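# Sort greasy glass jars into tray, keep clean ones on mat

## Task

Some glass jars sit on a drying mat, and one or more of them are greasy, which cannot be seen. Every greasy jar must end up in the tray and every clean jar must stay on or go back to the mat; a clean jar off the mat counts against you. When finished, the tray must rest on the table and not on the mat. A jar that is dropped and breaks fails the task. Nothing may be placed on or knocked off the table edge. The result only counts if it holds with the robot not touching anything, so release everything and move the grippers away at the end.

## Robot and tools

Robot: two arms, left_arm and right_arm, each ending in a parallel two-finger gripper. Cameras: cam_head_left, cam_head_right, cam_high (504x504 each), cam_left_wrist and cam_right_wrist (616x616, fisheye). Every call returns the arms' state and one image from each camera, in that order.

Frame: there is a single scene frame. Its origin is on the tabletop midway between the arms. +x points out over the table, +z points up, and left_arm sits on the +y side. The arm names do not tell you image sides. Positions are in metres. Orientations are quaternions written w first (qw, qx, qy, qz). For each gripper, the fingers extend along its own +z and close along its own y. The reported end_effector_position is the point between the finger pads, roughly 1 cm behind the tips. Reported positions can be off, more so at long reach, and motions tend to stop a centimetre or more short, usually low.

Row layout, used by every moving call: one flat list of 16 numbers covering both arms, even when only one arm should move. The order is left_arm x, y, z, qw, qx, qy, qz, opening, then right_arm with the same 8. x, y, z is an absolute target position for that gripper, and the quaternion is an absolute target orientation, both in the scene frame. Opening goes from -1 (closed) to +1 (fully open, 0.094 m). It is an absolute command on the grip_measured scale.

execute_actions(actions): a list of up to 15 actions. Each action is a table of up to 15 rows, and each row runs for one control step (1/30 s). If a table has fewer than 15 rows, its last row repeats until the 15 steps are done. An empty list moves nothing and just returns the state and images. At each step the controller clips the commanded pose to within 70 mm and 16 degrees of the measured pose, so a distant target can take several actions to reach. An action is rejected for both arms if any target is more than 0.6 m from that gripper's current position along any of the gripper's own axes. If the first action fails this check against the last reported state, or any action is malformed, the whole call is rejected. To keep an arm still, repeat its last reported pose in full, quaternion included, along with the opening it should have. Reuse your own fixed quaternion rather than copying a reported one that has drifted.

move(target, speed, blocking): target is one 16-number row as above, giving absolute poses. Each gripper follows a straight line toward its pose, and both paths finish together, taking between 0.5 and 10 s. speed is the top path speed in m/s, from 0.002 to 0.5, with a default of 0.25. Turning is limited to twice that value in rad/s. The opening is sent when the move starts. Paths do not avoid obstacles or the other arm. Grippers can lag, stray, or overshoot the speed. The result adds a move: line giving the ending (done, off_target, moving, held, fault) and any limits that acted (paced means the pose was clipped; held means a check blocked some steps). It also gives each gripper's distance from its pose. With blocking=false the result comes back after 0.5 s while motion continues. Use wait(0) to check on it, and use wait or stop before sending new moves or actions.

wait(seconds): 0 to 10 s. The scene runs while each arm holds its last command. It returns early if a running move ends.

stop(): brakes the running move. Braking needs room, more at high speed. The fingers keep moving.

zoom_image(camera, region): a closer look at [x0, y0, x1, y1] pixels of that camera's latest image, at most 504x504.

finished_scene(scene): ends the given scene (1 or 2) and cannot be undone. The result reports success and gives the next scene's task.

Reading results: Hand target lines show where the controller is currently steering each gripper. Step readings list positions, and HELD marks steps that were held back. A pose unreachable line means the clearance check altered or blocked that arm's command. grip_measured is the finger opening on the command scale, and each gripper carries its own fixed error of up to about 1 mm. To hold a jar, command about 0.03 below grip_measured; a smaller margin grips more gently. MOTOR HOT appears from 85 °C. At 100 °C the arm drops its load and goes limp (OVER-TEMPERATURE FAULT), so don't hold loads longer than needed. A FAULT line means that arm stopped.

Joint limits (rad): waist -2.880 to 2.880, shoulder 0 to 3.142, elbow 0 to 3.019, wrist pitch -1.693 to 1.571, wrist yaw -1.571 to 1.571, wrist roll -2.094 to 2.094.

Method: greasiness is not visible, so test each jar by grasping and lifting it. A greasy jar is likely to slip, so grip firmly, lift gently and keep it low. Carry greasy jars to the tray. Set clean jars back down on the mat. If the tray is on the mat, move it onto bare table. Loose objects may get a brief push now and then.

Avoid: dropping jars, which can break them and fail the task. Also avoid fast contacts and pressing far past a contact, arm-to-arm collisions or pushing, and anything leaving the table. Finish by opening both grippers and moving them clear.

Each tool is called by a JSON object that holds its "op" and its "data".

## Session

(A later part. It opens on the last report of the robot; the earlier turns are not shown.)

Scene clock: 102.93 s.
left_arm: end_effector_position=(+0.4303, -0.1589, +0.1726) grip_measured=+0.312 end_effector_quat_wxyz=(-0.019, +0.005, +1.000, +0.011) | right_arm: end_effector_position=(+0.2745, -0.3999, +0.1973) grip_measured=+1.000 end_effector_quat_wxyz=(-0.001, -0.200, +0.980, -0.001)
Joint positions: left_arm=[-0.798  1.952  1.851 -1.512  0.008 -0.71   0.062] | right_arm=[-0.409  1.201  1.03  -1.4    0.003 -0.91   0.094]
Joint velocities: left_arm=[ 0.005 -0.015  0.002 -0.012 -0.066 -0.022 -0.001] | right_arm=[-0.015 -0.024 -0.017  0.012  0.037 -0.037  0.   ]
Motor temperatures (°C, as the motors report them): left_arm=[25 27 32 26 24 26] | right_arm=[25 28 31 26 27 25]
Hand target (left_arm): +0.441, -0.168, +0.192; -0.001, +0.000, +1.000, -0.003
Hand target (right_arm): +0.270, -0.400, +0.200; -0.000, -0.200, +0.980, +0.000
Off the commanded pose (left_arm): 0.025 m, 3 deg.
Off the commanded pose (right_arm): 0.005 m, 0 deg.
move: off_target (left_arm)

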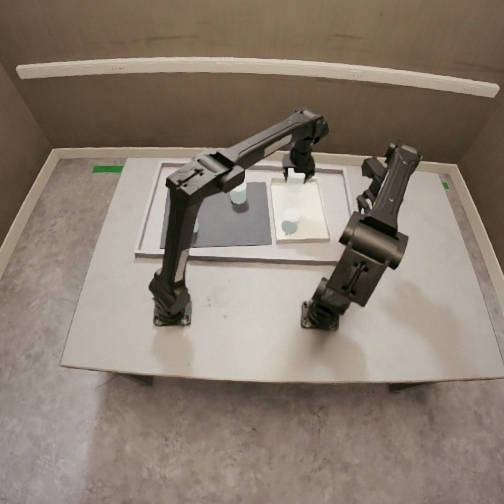

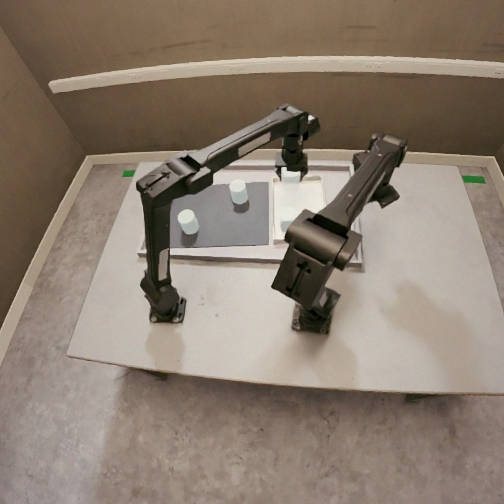

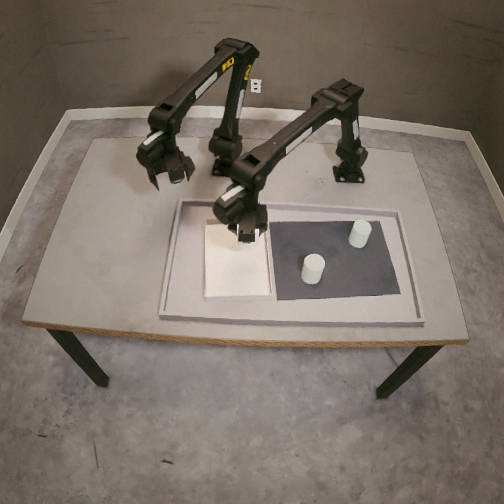

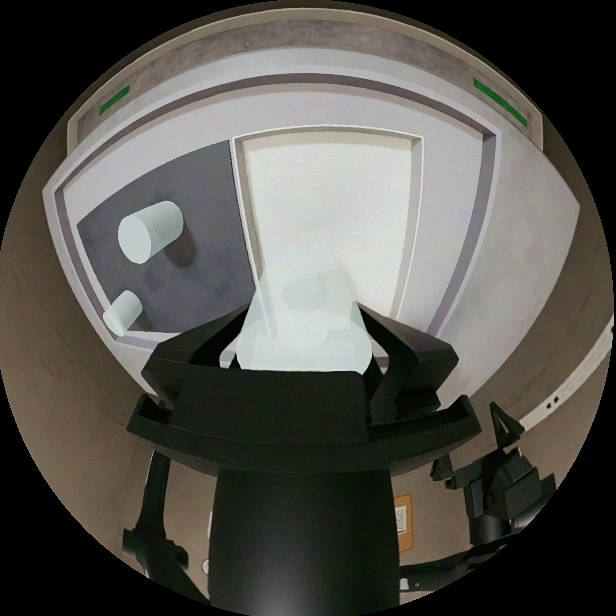

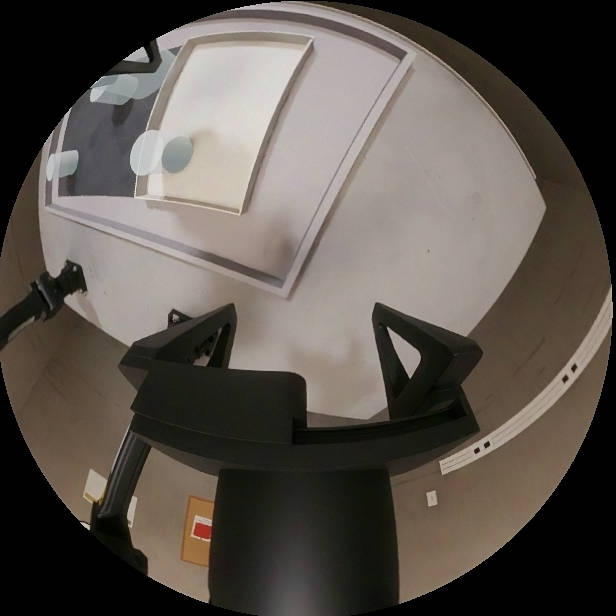

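{"op": "move", "data": {"target": [0.445,-0.17,0.07,0,0,1,0,0.28,0.27,-0.40,0.2,0,-0.2,0.98,0,1.0], "speed": 0.1}}

Scene clock: 106.10 s.
left_arm: end_effector_position=(+0.4425, -0.1685, +0.0692) grip_measured=+0.312 end_effector_quat_wxyz=(-0.007, +0.003, +1.000, +0.004) | right_arm: end_effector_position=(+0.2745, -0.3999, +0.1973) grip_measured=+1.000 end_effector_quat_wxyz=(-0.001, -0.200, +0.980, -0.001)
Joint positions: left_arm=[-0.798  2.038  1.71  -1.258  0.003 -0.713  0.062] | right_arm=[-0.409  1.201  1.03  -1.4    0.003 -0.91   0.094]
Joint velocities: left_arm=[-0.005  0.005  0.002  0.012  0.007 -0.066 -0.   ] | right_arm=[ 0.005  0.005  0.002  0.002  0.007 -0.066  0.   ]
Motor temperatures (°C, as the motors report them): left_arm=[25 28 32 26 24 26] | right_arm=[25 28 31 26 27 25]
Hand target (left_arm): +0.446, -0.171, +0.070; +0.000, -0.000, +1.000, +0.000
Hand target (right_arm): +0.270, -0.400, +0.200; -0.000, -0.200, +0.980, +0.000
Off the commanded pose (left_arm): 0.003 m, 1 deg.
Off the commanded pose (right_arm): 0.005 m, 0 deg.
move: done

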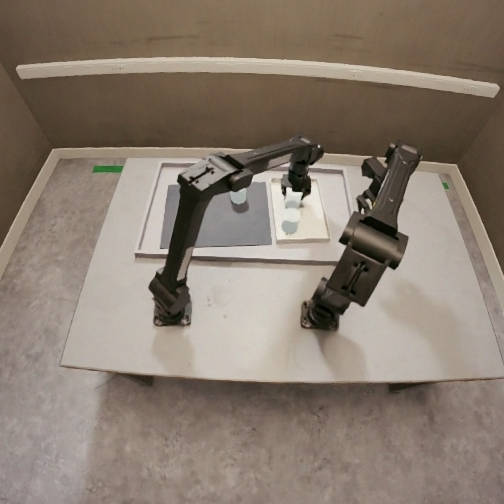

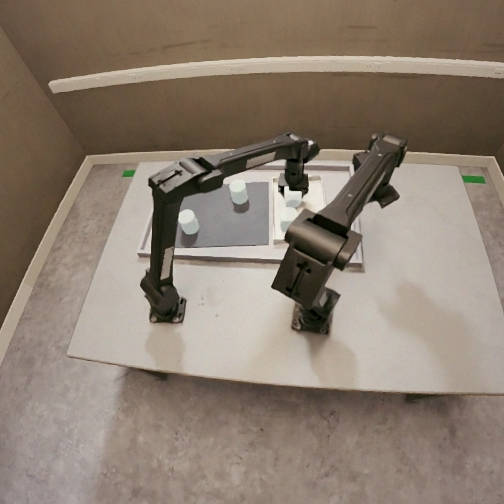

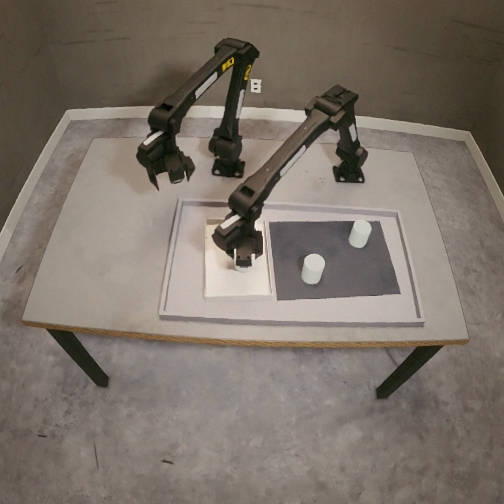

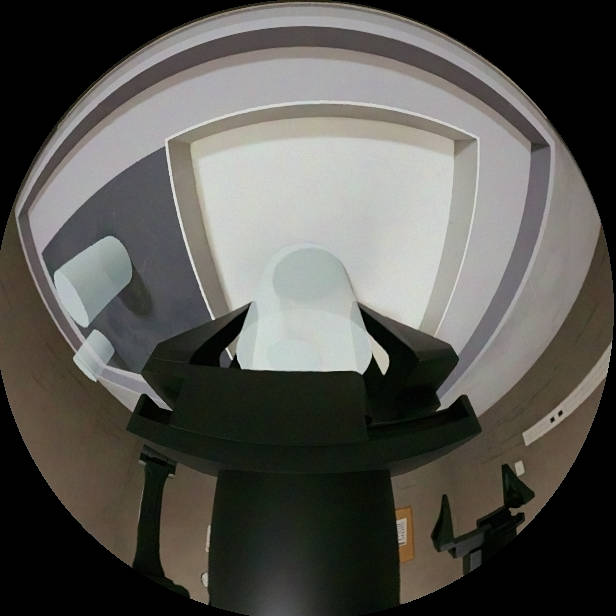

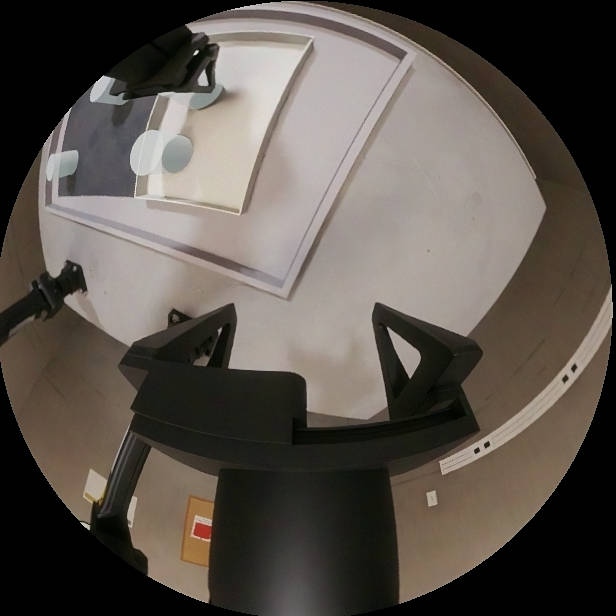

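{"op": "move", "data": {"target": [0.445,-0.17,0.056,0,0,1,0,0.28,0.27,-0.40,0.2,0,-0.2,0.98,0,1.0], "speed": 0.02}}

{"op": "zoom_image", "data": {"camera": "cam_left_wrist", "region": [200, 200, 410, 390]}}

Scene clock: 107.10 s.
left_arm: end_effector_position=(+0.4424, -0.1683, +0.0609) grip_measured=+0.312 end_effector_quat_wxyz=(-0.003, +0.003, +1.000, +0.000) | right_arm: end_effector_position=(+0.2745, -0.3999, +0.1973) grip_measured=+1.000 end_effector_quat_wxyz=(-0.001, -0.200, +0.980, -0.001)
Joint positions: left_arm=[-0.798  2.038  1.687 -1.224  0.003 -0.713  0.062] | right_arm=[-0.409  1.201  1.03  -1.4    0.003 -0.91   0.094]
Joint velocities: left_arm=[-0.015  0.005  0.022 -0.002 -0.022  0.022 -0.001] | right_arm=[ 0.005  0.005  0.017 -0.027 -0.095 -0.051  0.   ]
Motor temperatures (°C, as the motors report them): left_arm=[25 28 32 26 24 26] | right_arm=[25 28 31 26 27 25]
Hand target (left_arm): +0.445, -0.170, +0.056; +0.000, +0.000, +1.000, -0.000
Hand target (right_arm): +0.270, -0.400, +0.200; -0.000, -0.200, +0.980, +0.000
Off the commanded pose (left_arm): 0.006 m, 0 deg.
Off the commanded pose (right_arm): 0.005 m, 0 deg.
move: done

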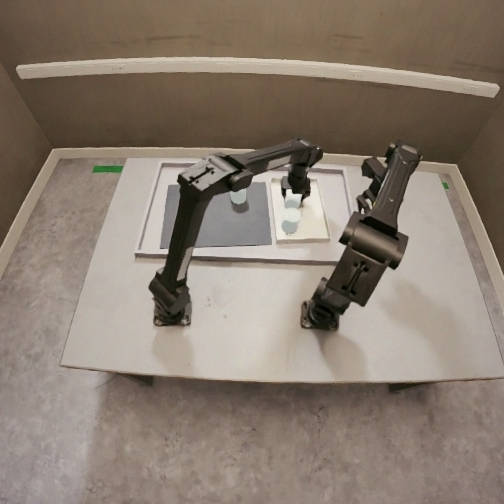

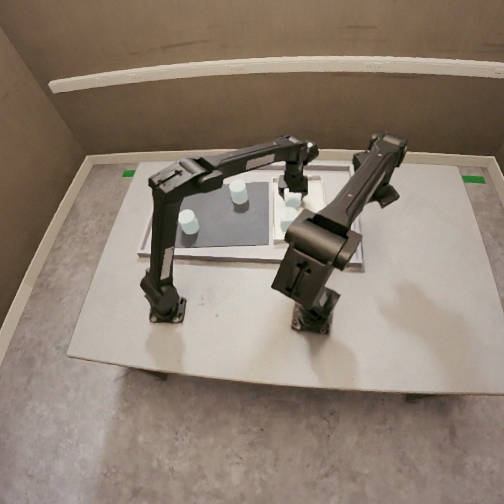

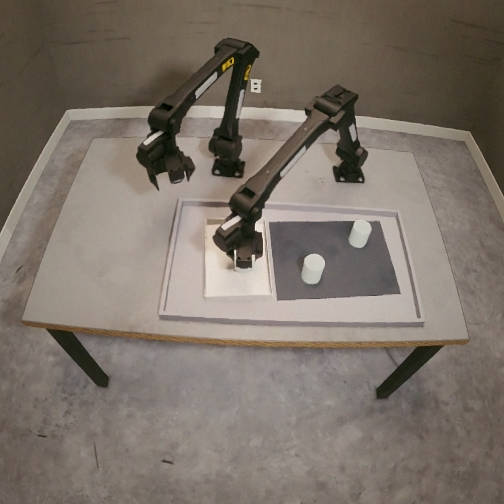

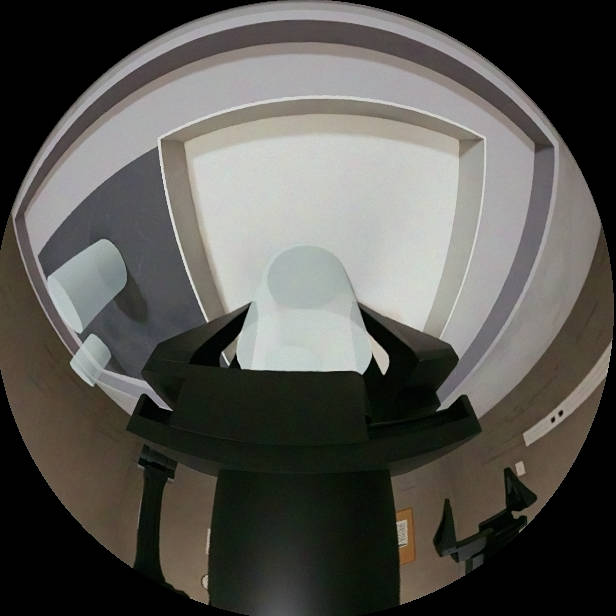

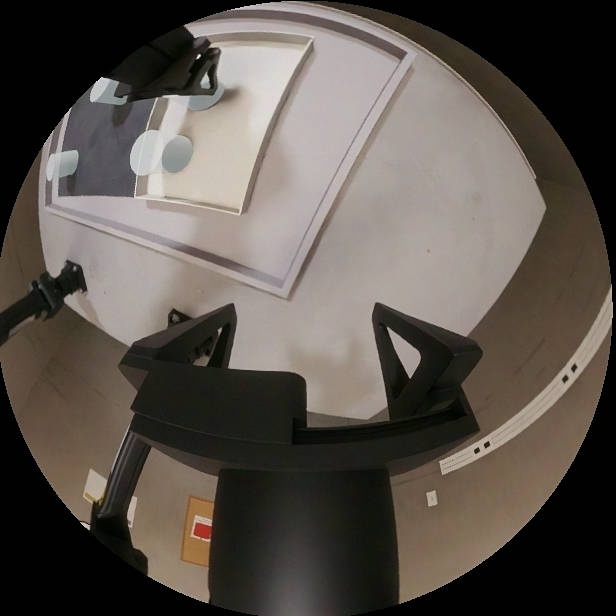

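Region (200, 200, 410, 390) of cam_left_wrist's 616x616 image, scaled by 2.400, with more detail than that image has; it fills the top 456 rows of this view, and the rest is white.

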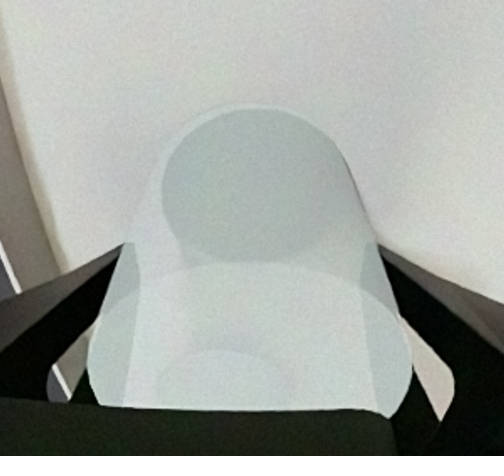

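Still a few mm above.

{"op": "move", "data": {"target": [0.445,-0.17,0.050,0,0,1,0,0.28,0.27,-0.40,0.2,0,-0.2,0.98,0,1.0], "speed": 0.015}}

{"op": "zoom_image", "data": {"camera": "cam_left_wrist", "region": [200, 200, 410, 390]}}

Scene clock: 108.23 s.
left_arm: end_effector_position=(+0.4425, -0.1684, +0.0552) grip_measured=+0.312 end_effector_quat_wxyz=(-0.002, +0.003, +1.000, +0.000) | right_arm: end_effector_position=(+0.2745, -0.3999, +0.1973) grip_measured=+1.000 end_effector_quat_wxyz=(-0.001, -0.200, +0.980, -0.001)
Joint positions: left_arm=[-0.798  2.043  1.68  -1.211  0.003 -0.713  0.062] | right_arm=[-0.409  1.201  1.03  -1.4    0.003 -0.91   0.094]
Joint velocities: left_arm=[-0.005 -0.005 -0.037 -0.017 -0.037 -0.007 -0.001] | right_arm=[ 0.015 -0.005  0.002  0.007 -0.022 -0.022  0.   ]
Motor temperatures (°C, as the motors report them): left_arm=[25 28 32 26 24 26] | right_arm=[25 28 31 26 27 25]
Hand target (left_arm): +0.445, -0.170, +0.050; -0.000, +0.000, +1.000, +0.000
Hand target (right_arm): +0.270, -0.400, +0.200; -0.000, -0.200, +0.980, +0.000
Off the commanded pose (left_arm): 0.006 m, 0 deg.
Off the commanded pose (right_arm): 0.005 m, 0 deg.
move: done

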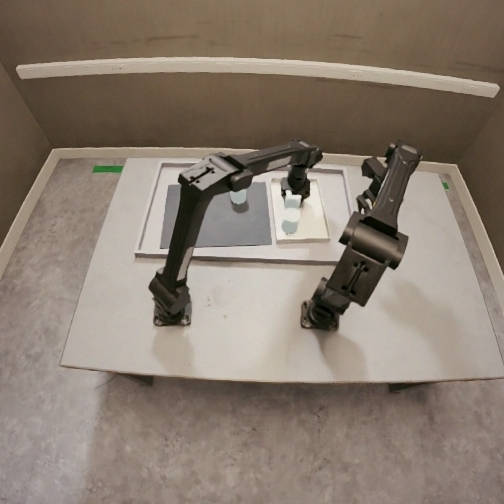

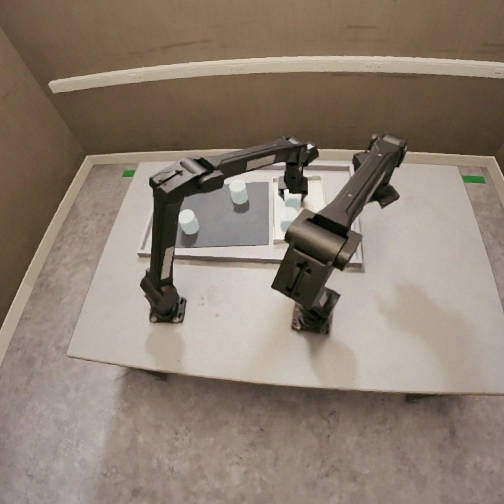

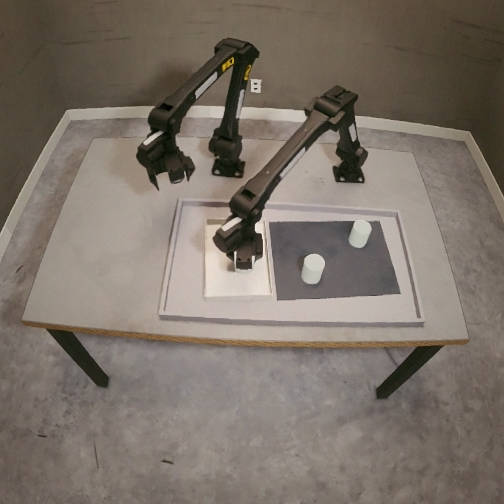

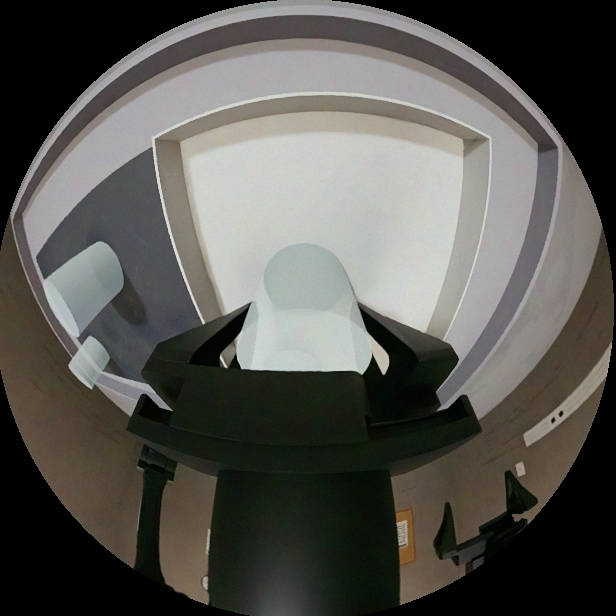

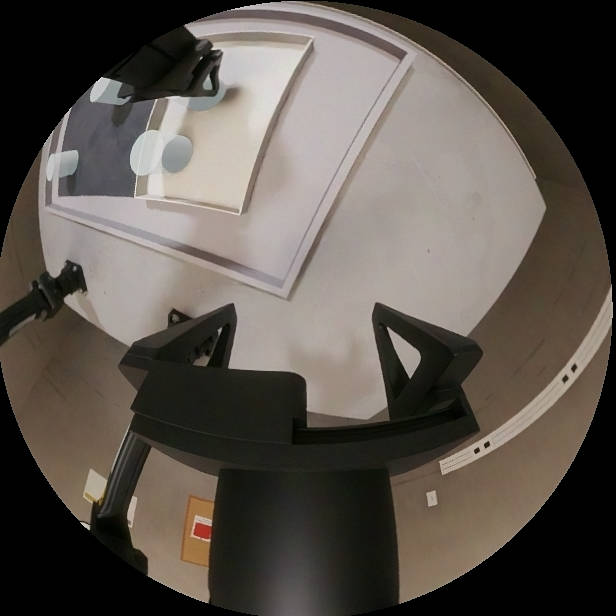

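Region (200, 200, 410, 390) of cam_left_wrist's 616x616 image, scaled by 2.400, with more detail than that image has; it fills the top 456 rows of this view, and the rest is white.

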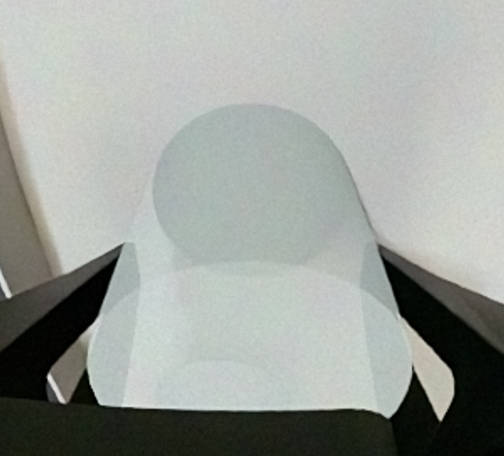

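Touching. Release and retreat.

{"op": "execute_actions", "data": {"actions": [[[0.445,-0.17,0.05,0,0,1,0,0.30,0.27,-0.40,0.2,0,-0.2,0.98,0,1.0],[0.445,-0.17,0.05,0,0,1,0,0.31,0.27,-0.40,0.2,0,-0.2,0.98,0,1.0],[0.445,-0.17,0.05,0,0,1,0,0.32,0.27,-0.40,0.2,0,-0.2,0.98,0,1.0],[0.445,-0.17,0.05,0,0,1,0,0.33,0.27,-0.40,0.2,0,-0.2,0.98,0,1.0],[0.445,-0.17,0.05,0,0,1,0,0.34,0.27,-0.40,0.2,0,-0.2,0.98,0,1.0],[0.445,-0.17,0.05,0,0,1,0,0.35,0.27,-0.40,0.2,0,-0.2,0.98,0,1.0],[0.445,-0.17,0.05,0,0,1,0,0.37,0.27,-0.40,0.2,0,-0.2,0.98,0,1.0],[0.445,-0.17,0.05,0,0,1,0,0.40,0.27,-0.40,0.2,0,-0.2,0.98,0,1.0],[0.445,-0.17,0.05,0,0,1,0,0.5,0.27,-0.40,0.2,0,-0.2,0.98,0,1.0],[0.445,-0.17,0.05,0,0,1,0,0.6,0.27,-0.40,0.2,0,-0.2,0.98,0,1.0],[0.445,-0.17,0.05,0,0,1,0,0.75,0.27,-0.40,0.2,0,-0.2,0.98,0,1.0],[0.445,-0.17,0.05,0,0,1,0,0.9,0.27,-0.40,0.2,0,-0.2,0.98,0,1.0]]]}}

{"op": "move", "data": {"target": [0.45,-0.175,0.16,0,0,1,0,0.9,0.27,-0.40,0.2,0,-0.2,0.98,0,1.0], "speed": 0.15}}

{"op": "move", "data": {"target": [0.25,0.15,0.24,0,0,1,0,0.9,0.27,-0.40,0.2,0,-0.2,0.98,0,1.0], "speed": 0.3}}

Scene clock: 108.97 s.
left_arm: end_effector_position=(+0.4425, -0.1684, +0.0552) grip_measured=+0.897 end_effector_quat_wxyz=(-0.002, +0.003, +1.000, +0.000) | right_arm: end_effector_position=(+0.2745, -0.3999, +0.1973) grip_measured=+1.000 end_effector_quat_wxyz=(-0.001, -0.200, +0.980, -0.001)
Joint positions: left_arm=[-0.798  2.043  1.68  -1.211  0.003 -0.713  0.089] | right_arm=[-0.409  1.201  1.03  -1.4    0.003 -0.91   0.094]
Joint velocities: left_arm=[-0.015 -0.015  0.012 -0.007 -0.022  0.051  0.001] | right_arm=[ 0.005  0.005 -0.007  0.002  0.081 -0.037  0.   ]
Motor temperatures (°C, as the motors report them): left_arm=[25 28 32 26 24 26] | right_arm=[25 28 31 26 27 25]
Hand target (left_arm): +0.445, -0.170, +0.050; -0.000, +0.000, +1.000, -0.000
Hand target (right_arm): +0.270, -0.400, +0.200; -0.000, -0.200, +0.980, +0.000
Off the commanded pose (left_arm): 0.006 m, 0 deg.
Off the commanded pose (right_arm): 0.005 m, 0 deg.
Step readings (end_effector_position):
0: left_arm (+0.4425, -0.1684, +0.0552) | right_arm (+0.2745, -0.3999, +0.1973)
1: left_arm (+0.4425, -0.1684, +0.0552) | right_arm (+0.2745, -0.3999, +0.1973)
2: left_arm (+0.4425, -0.1684, +0.0552) | right_arm (+0.2745, -0.3999, +0.1973)
4: left_arm (+0.4425, -0.1684, +0.0552) | right_arm (+0.2745, -0.3999, +0.1973)
8: left_arm (+0.4425, -0.1684, +0.0552) | right_arm (+0.2745, -0.3999, +0.1973)
15: end_effector_position above

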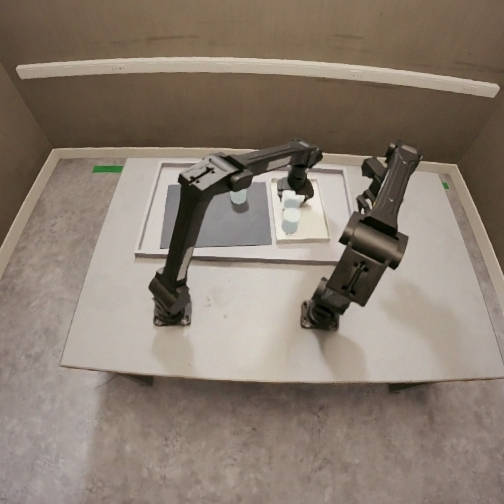

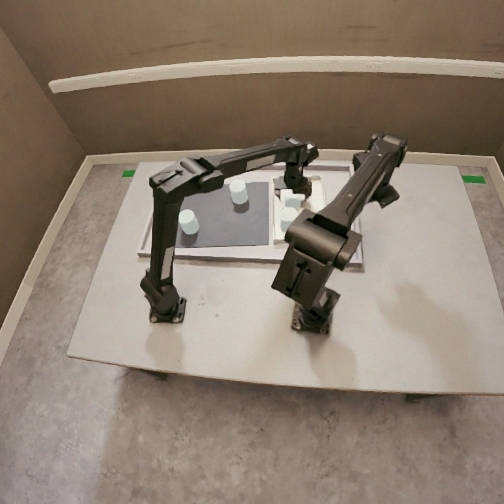

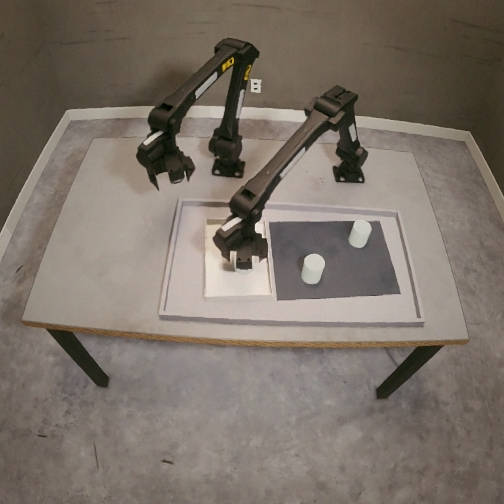

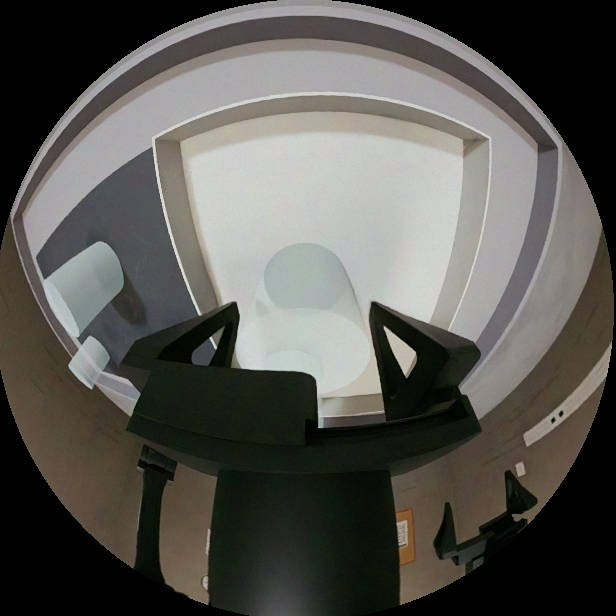

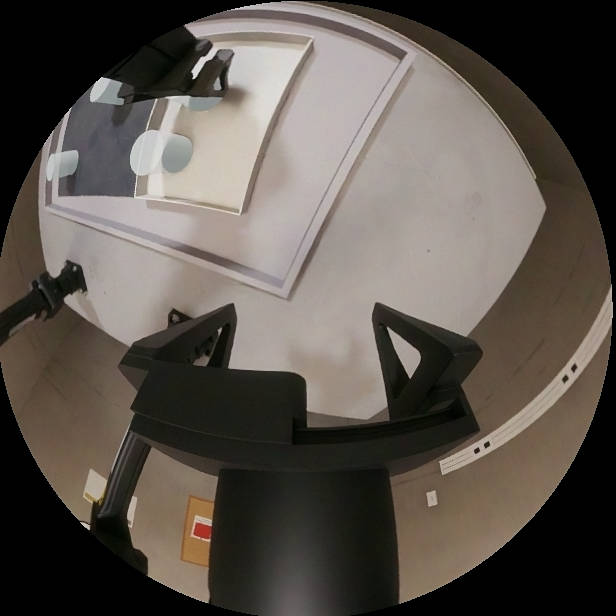

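Scene clock: 110.10 s.
left_arm: end_effector_position=(+0.4398, -0.1661, +0.1362) grip_measured=+0.898 end_effector_quat_wxyz=(-0.019, +0.003, +1.000, +0.014) | right_arm: end_effector_position=(+0.2745, -0.3999, +0.1973) grip_measured=+1.000 end_effector_quat_wxyz=(-0.001, -0.200, +0.980, -0.001)
Joint positions: left_arm=[-0.798  2.004  1.835 -1.449  0.003 -0.713  0.089] | right_arm=[-0.409  1.201  1.03  -1.4    0.003 -0.91   0.094]
Joint velocities: left_arm=[-0.015 -0.005  0.012  0.007  0.125 -0.037 -0.   ] | right_arm=[ 0.015 -0.005 -0.012  0.022 -0.037  0.051  0.   ]
Motor temperatures (°C, as the motors report them): left_arm=[25 28 32 26 24 26] | right_arm=[25 28 31 26 27 25]
Hand target (left_arm): +0.448, -0.173, +0.160; +0.000, +0.000, +1.000, -0.000
Hand target (right_arm): +0.270, -0.400, +0.200; -0.000, -0.200, +0.980, +0.000
Off the commanded pose (left_arm): 0.027 m, 3 deg.
Off the commanded pose (right_arm): 0.005 m, 0 deg.
move: off_target (left_arm)

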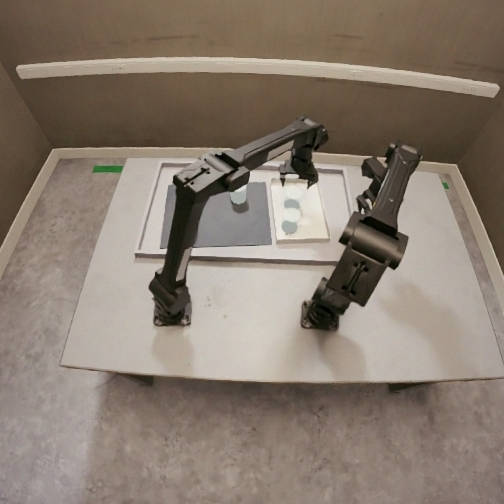

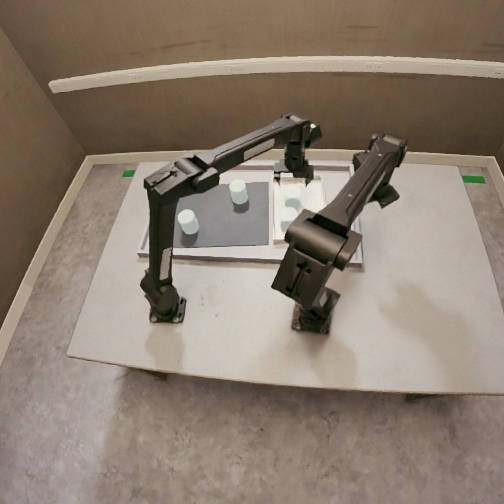

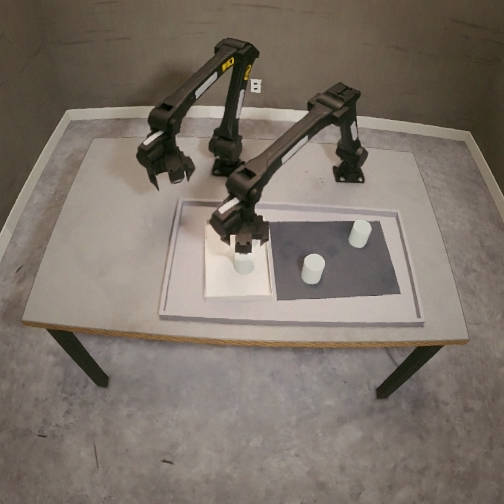

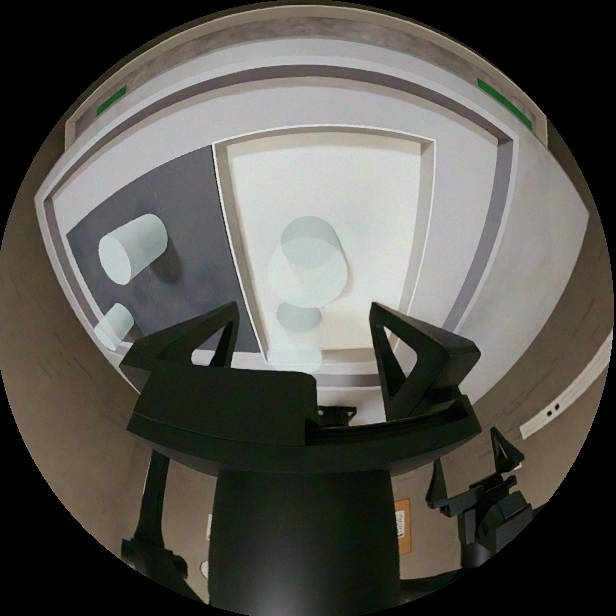

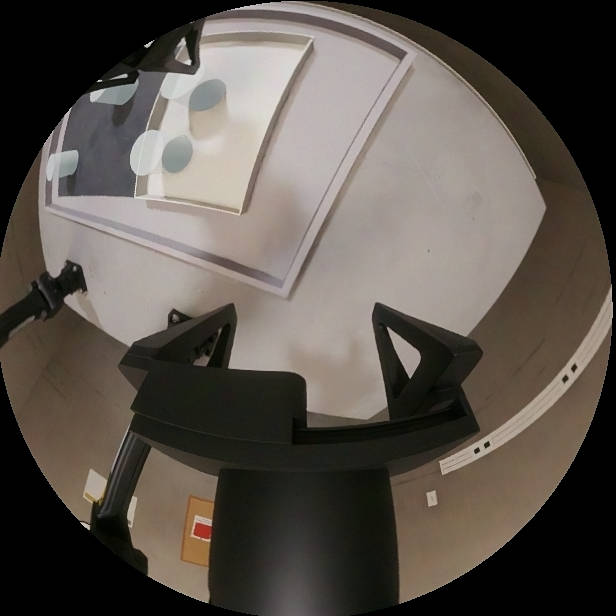

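Scene clock: 112.00 s.
left_arm: end_effector_position=(+0.2506, +0.1494, +0.2380) grip_measured=+0.898 end_effector_quat_wxyz=(+0.009, -0.002, +1.000, -0.000) | right_arm: end_effector_position=(+0.2745, -0.3999, +0.1973) grip_measured=+1.000 end_effector_quat_wxyz=(-0.001, -0.200, +0.980, -0.001)
Joint positions: left_arm=[-0.39   1.055  1.03  -1.528 -0.005 -0.314  0.089] | right_arm=[-0.409  1.201  1.03  -1.4    0.003 -0.91   0.094]
Joint velocities: left_arm=[-0.005  0.005  0.017  0.012 -0.007 -0.037  0.001] | right_arm=[-0.024 -0.005 -0.007 -0.007  0.022  0.022  0.   ]
Motor temperatures (°C, as the motors report them): left_arm=[25 28 32 26 24 26] | right_arm=[25 28 31 26 27 25]
Hand target (left_arm): +0.250, +0.152, +0.236; +0.001, -0.000, +1.000, +0.002
Hand target (right_arm): +0.270, -0.400, +0.200; -0.000, -0.200, +0.980, +0.000
Off the commanded pose (left_arm): 0.002 m, 1 deg.
Off the commanded pose (right_arm): 0.005 m, 0 deg.
move: done

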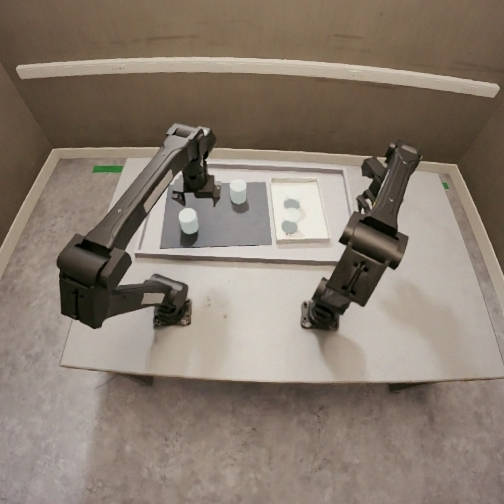

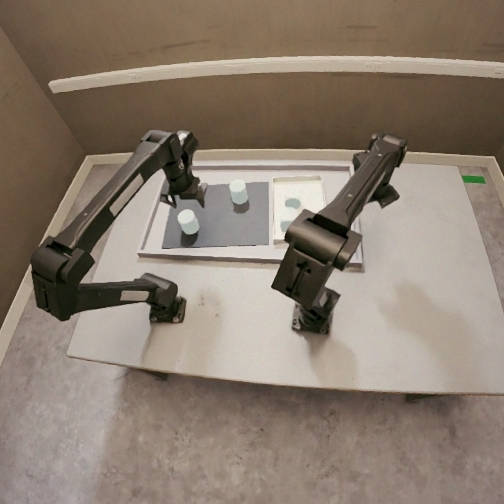

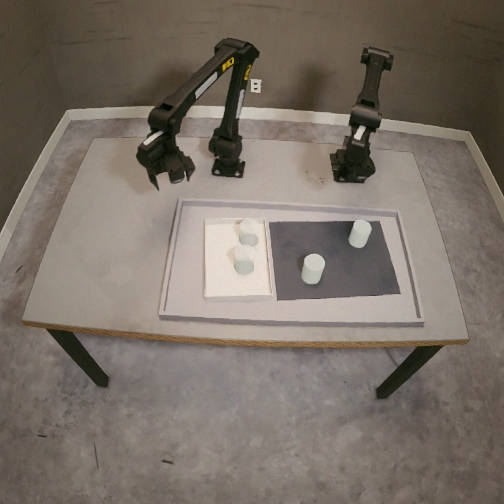

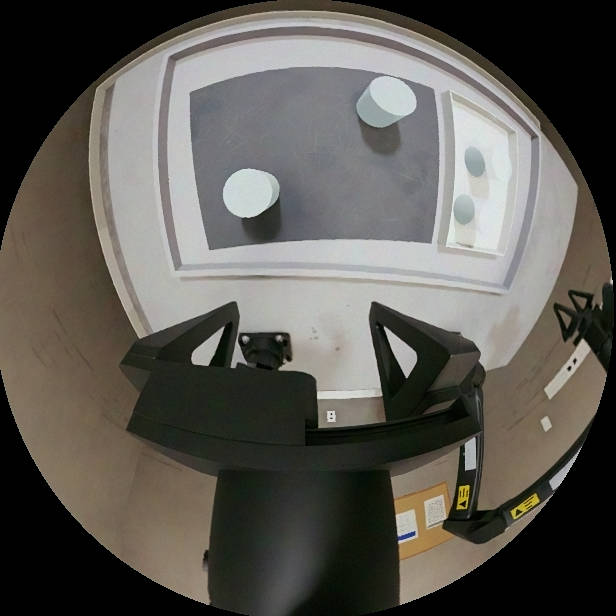

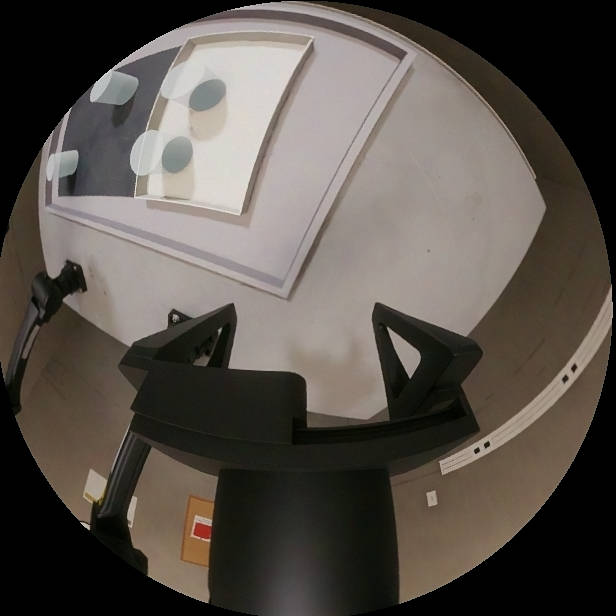

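{"op": "finished_scene", "data": {"scene": 1}}

The scene is finished: the task was done.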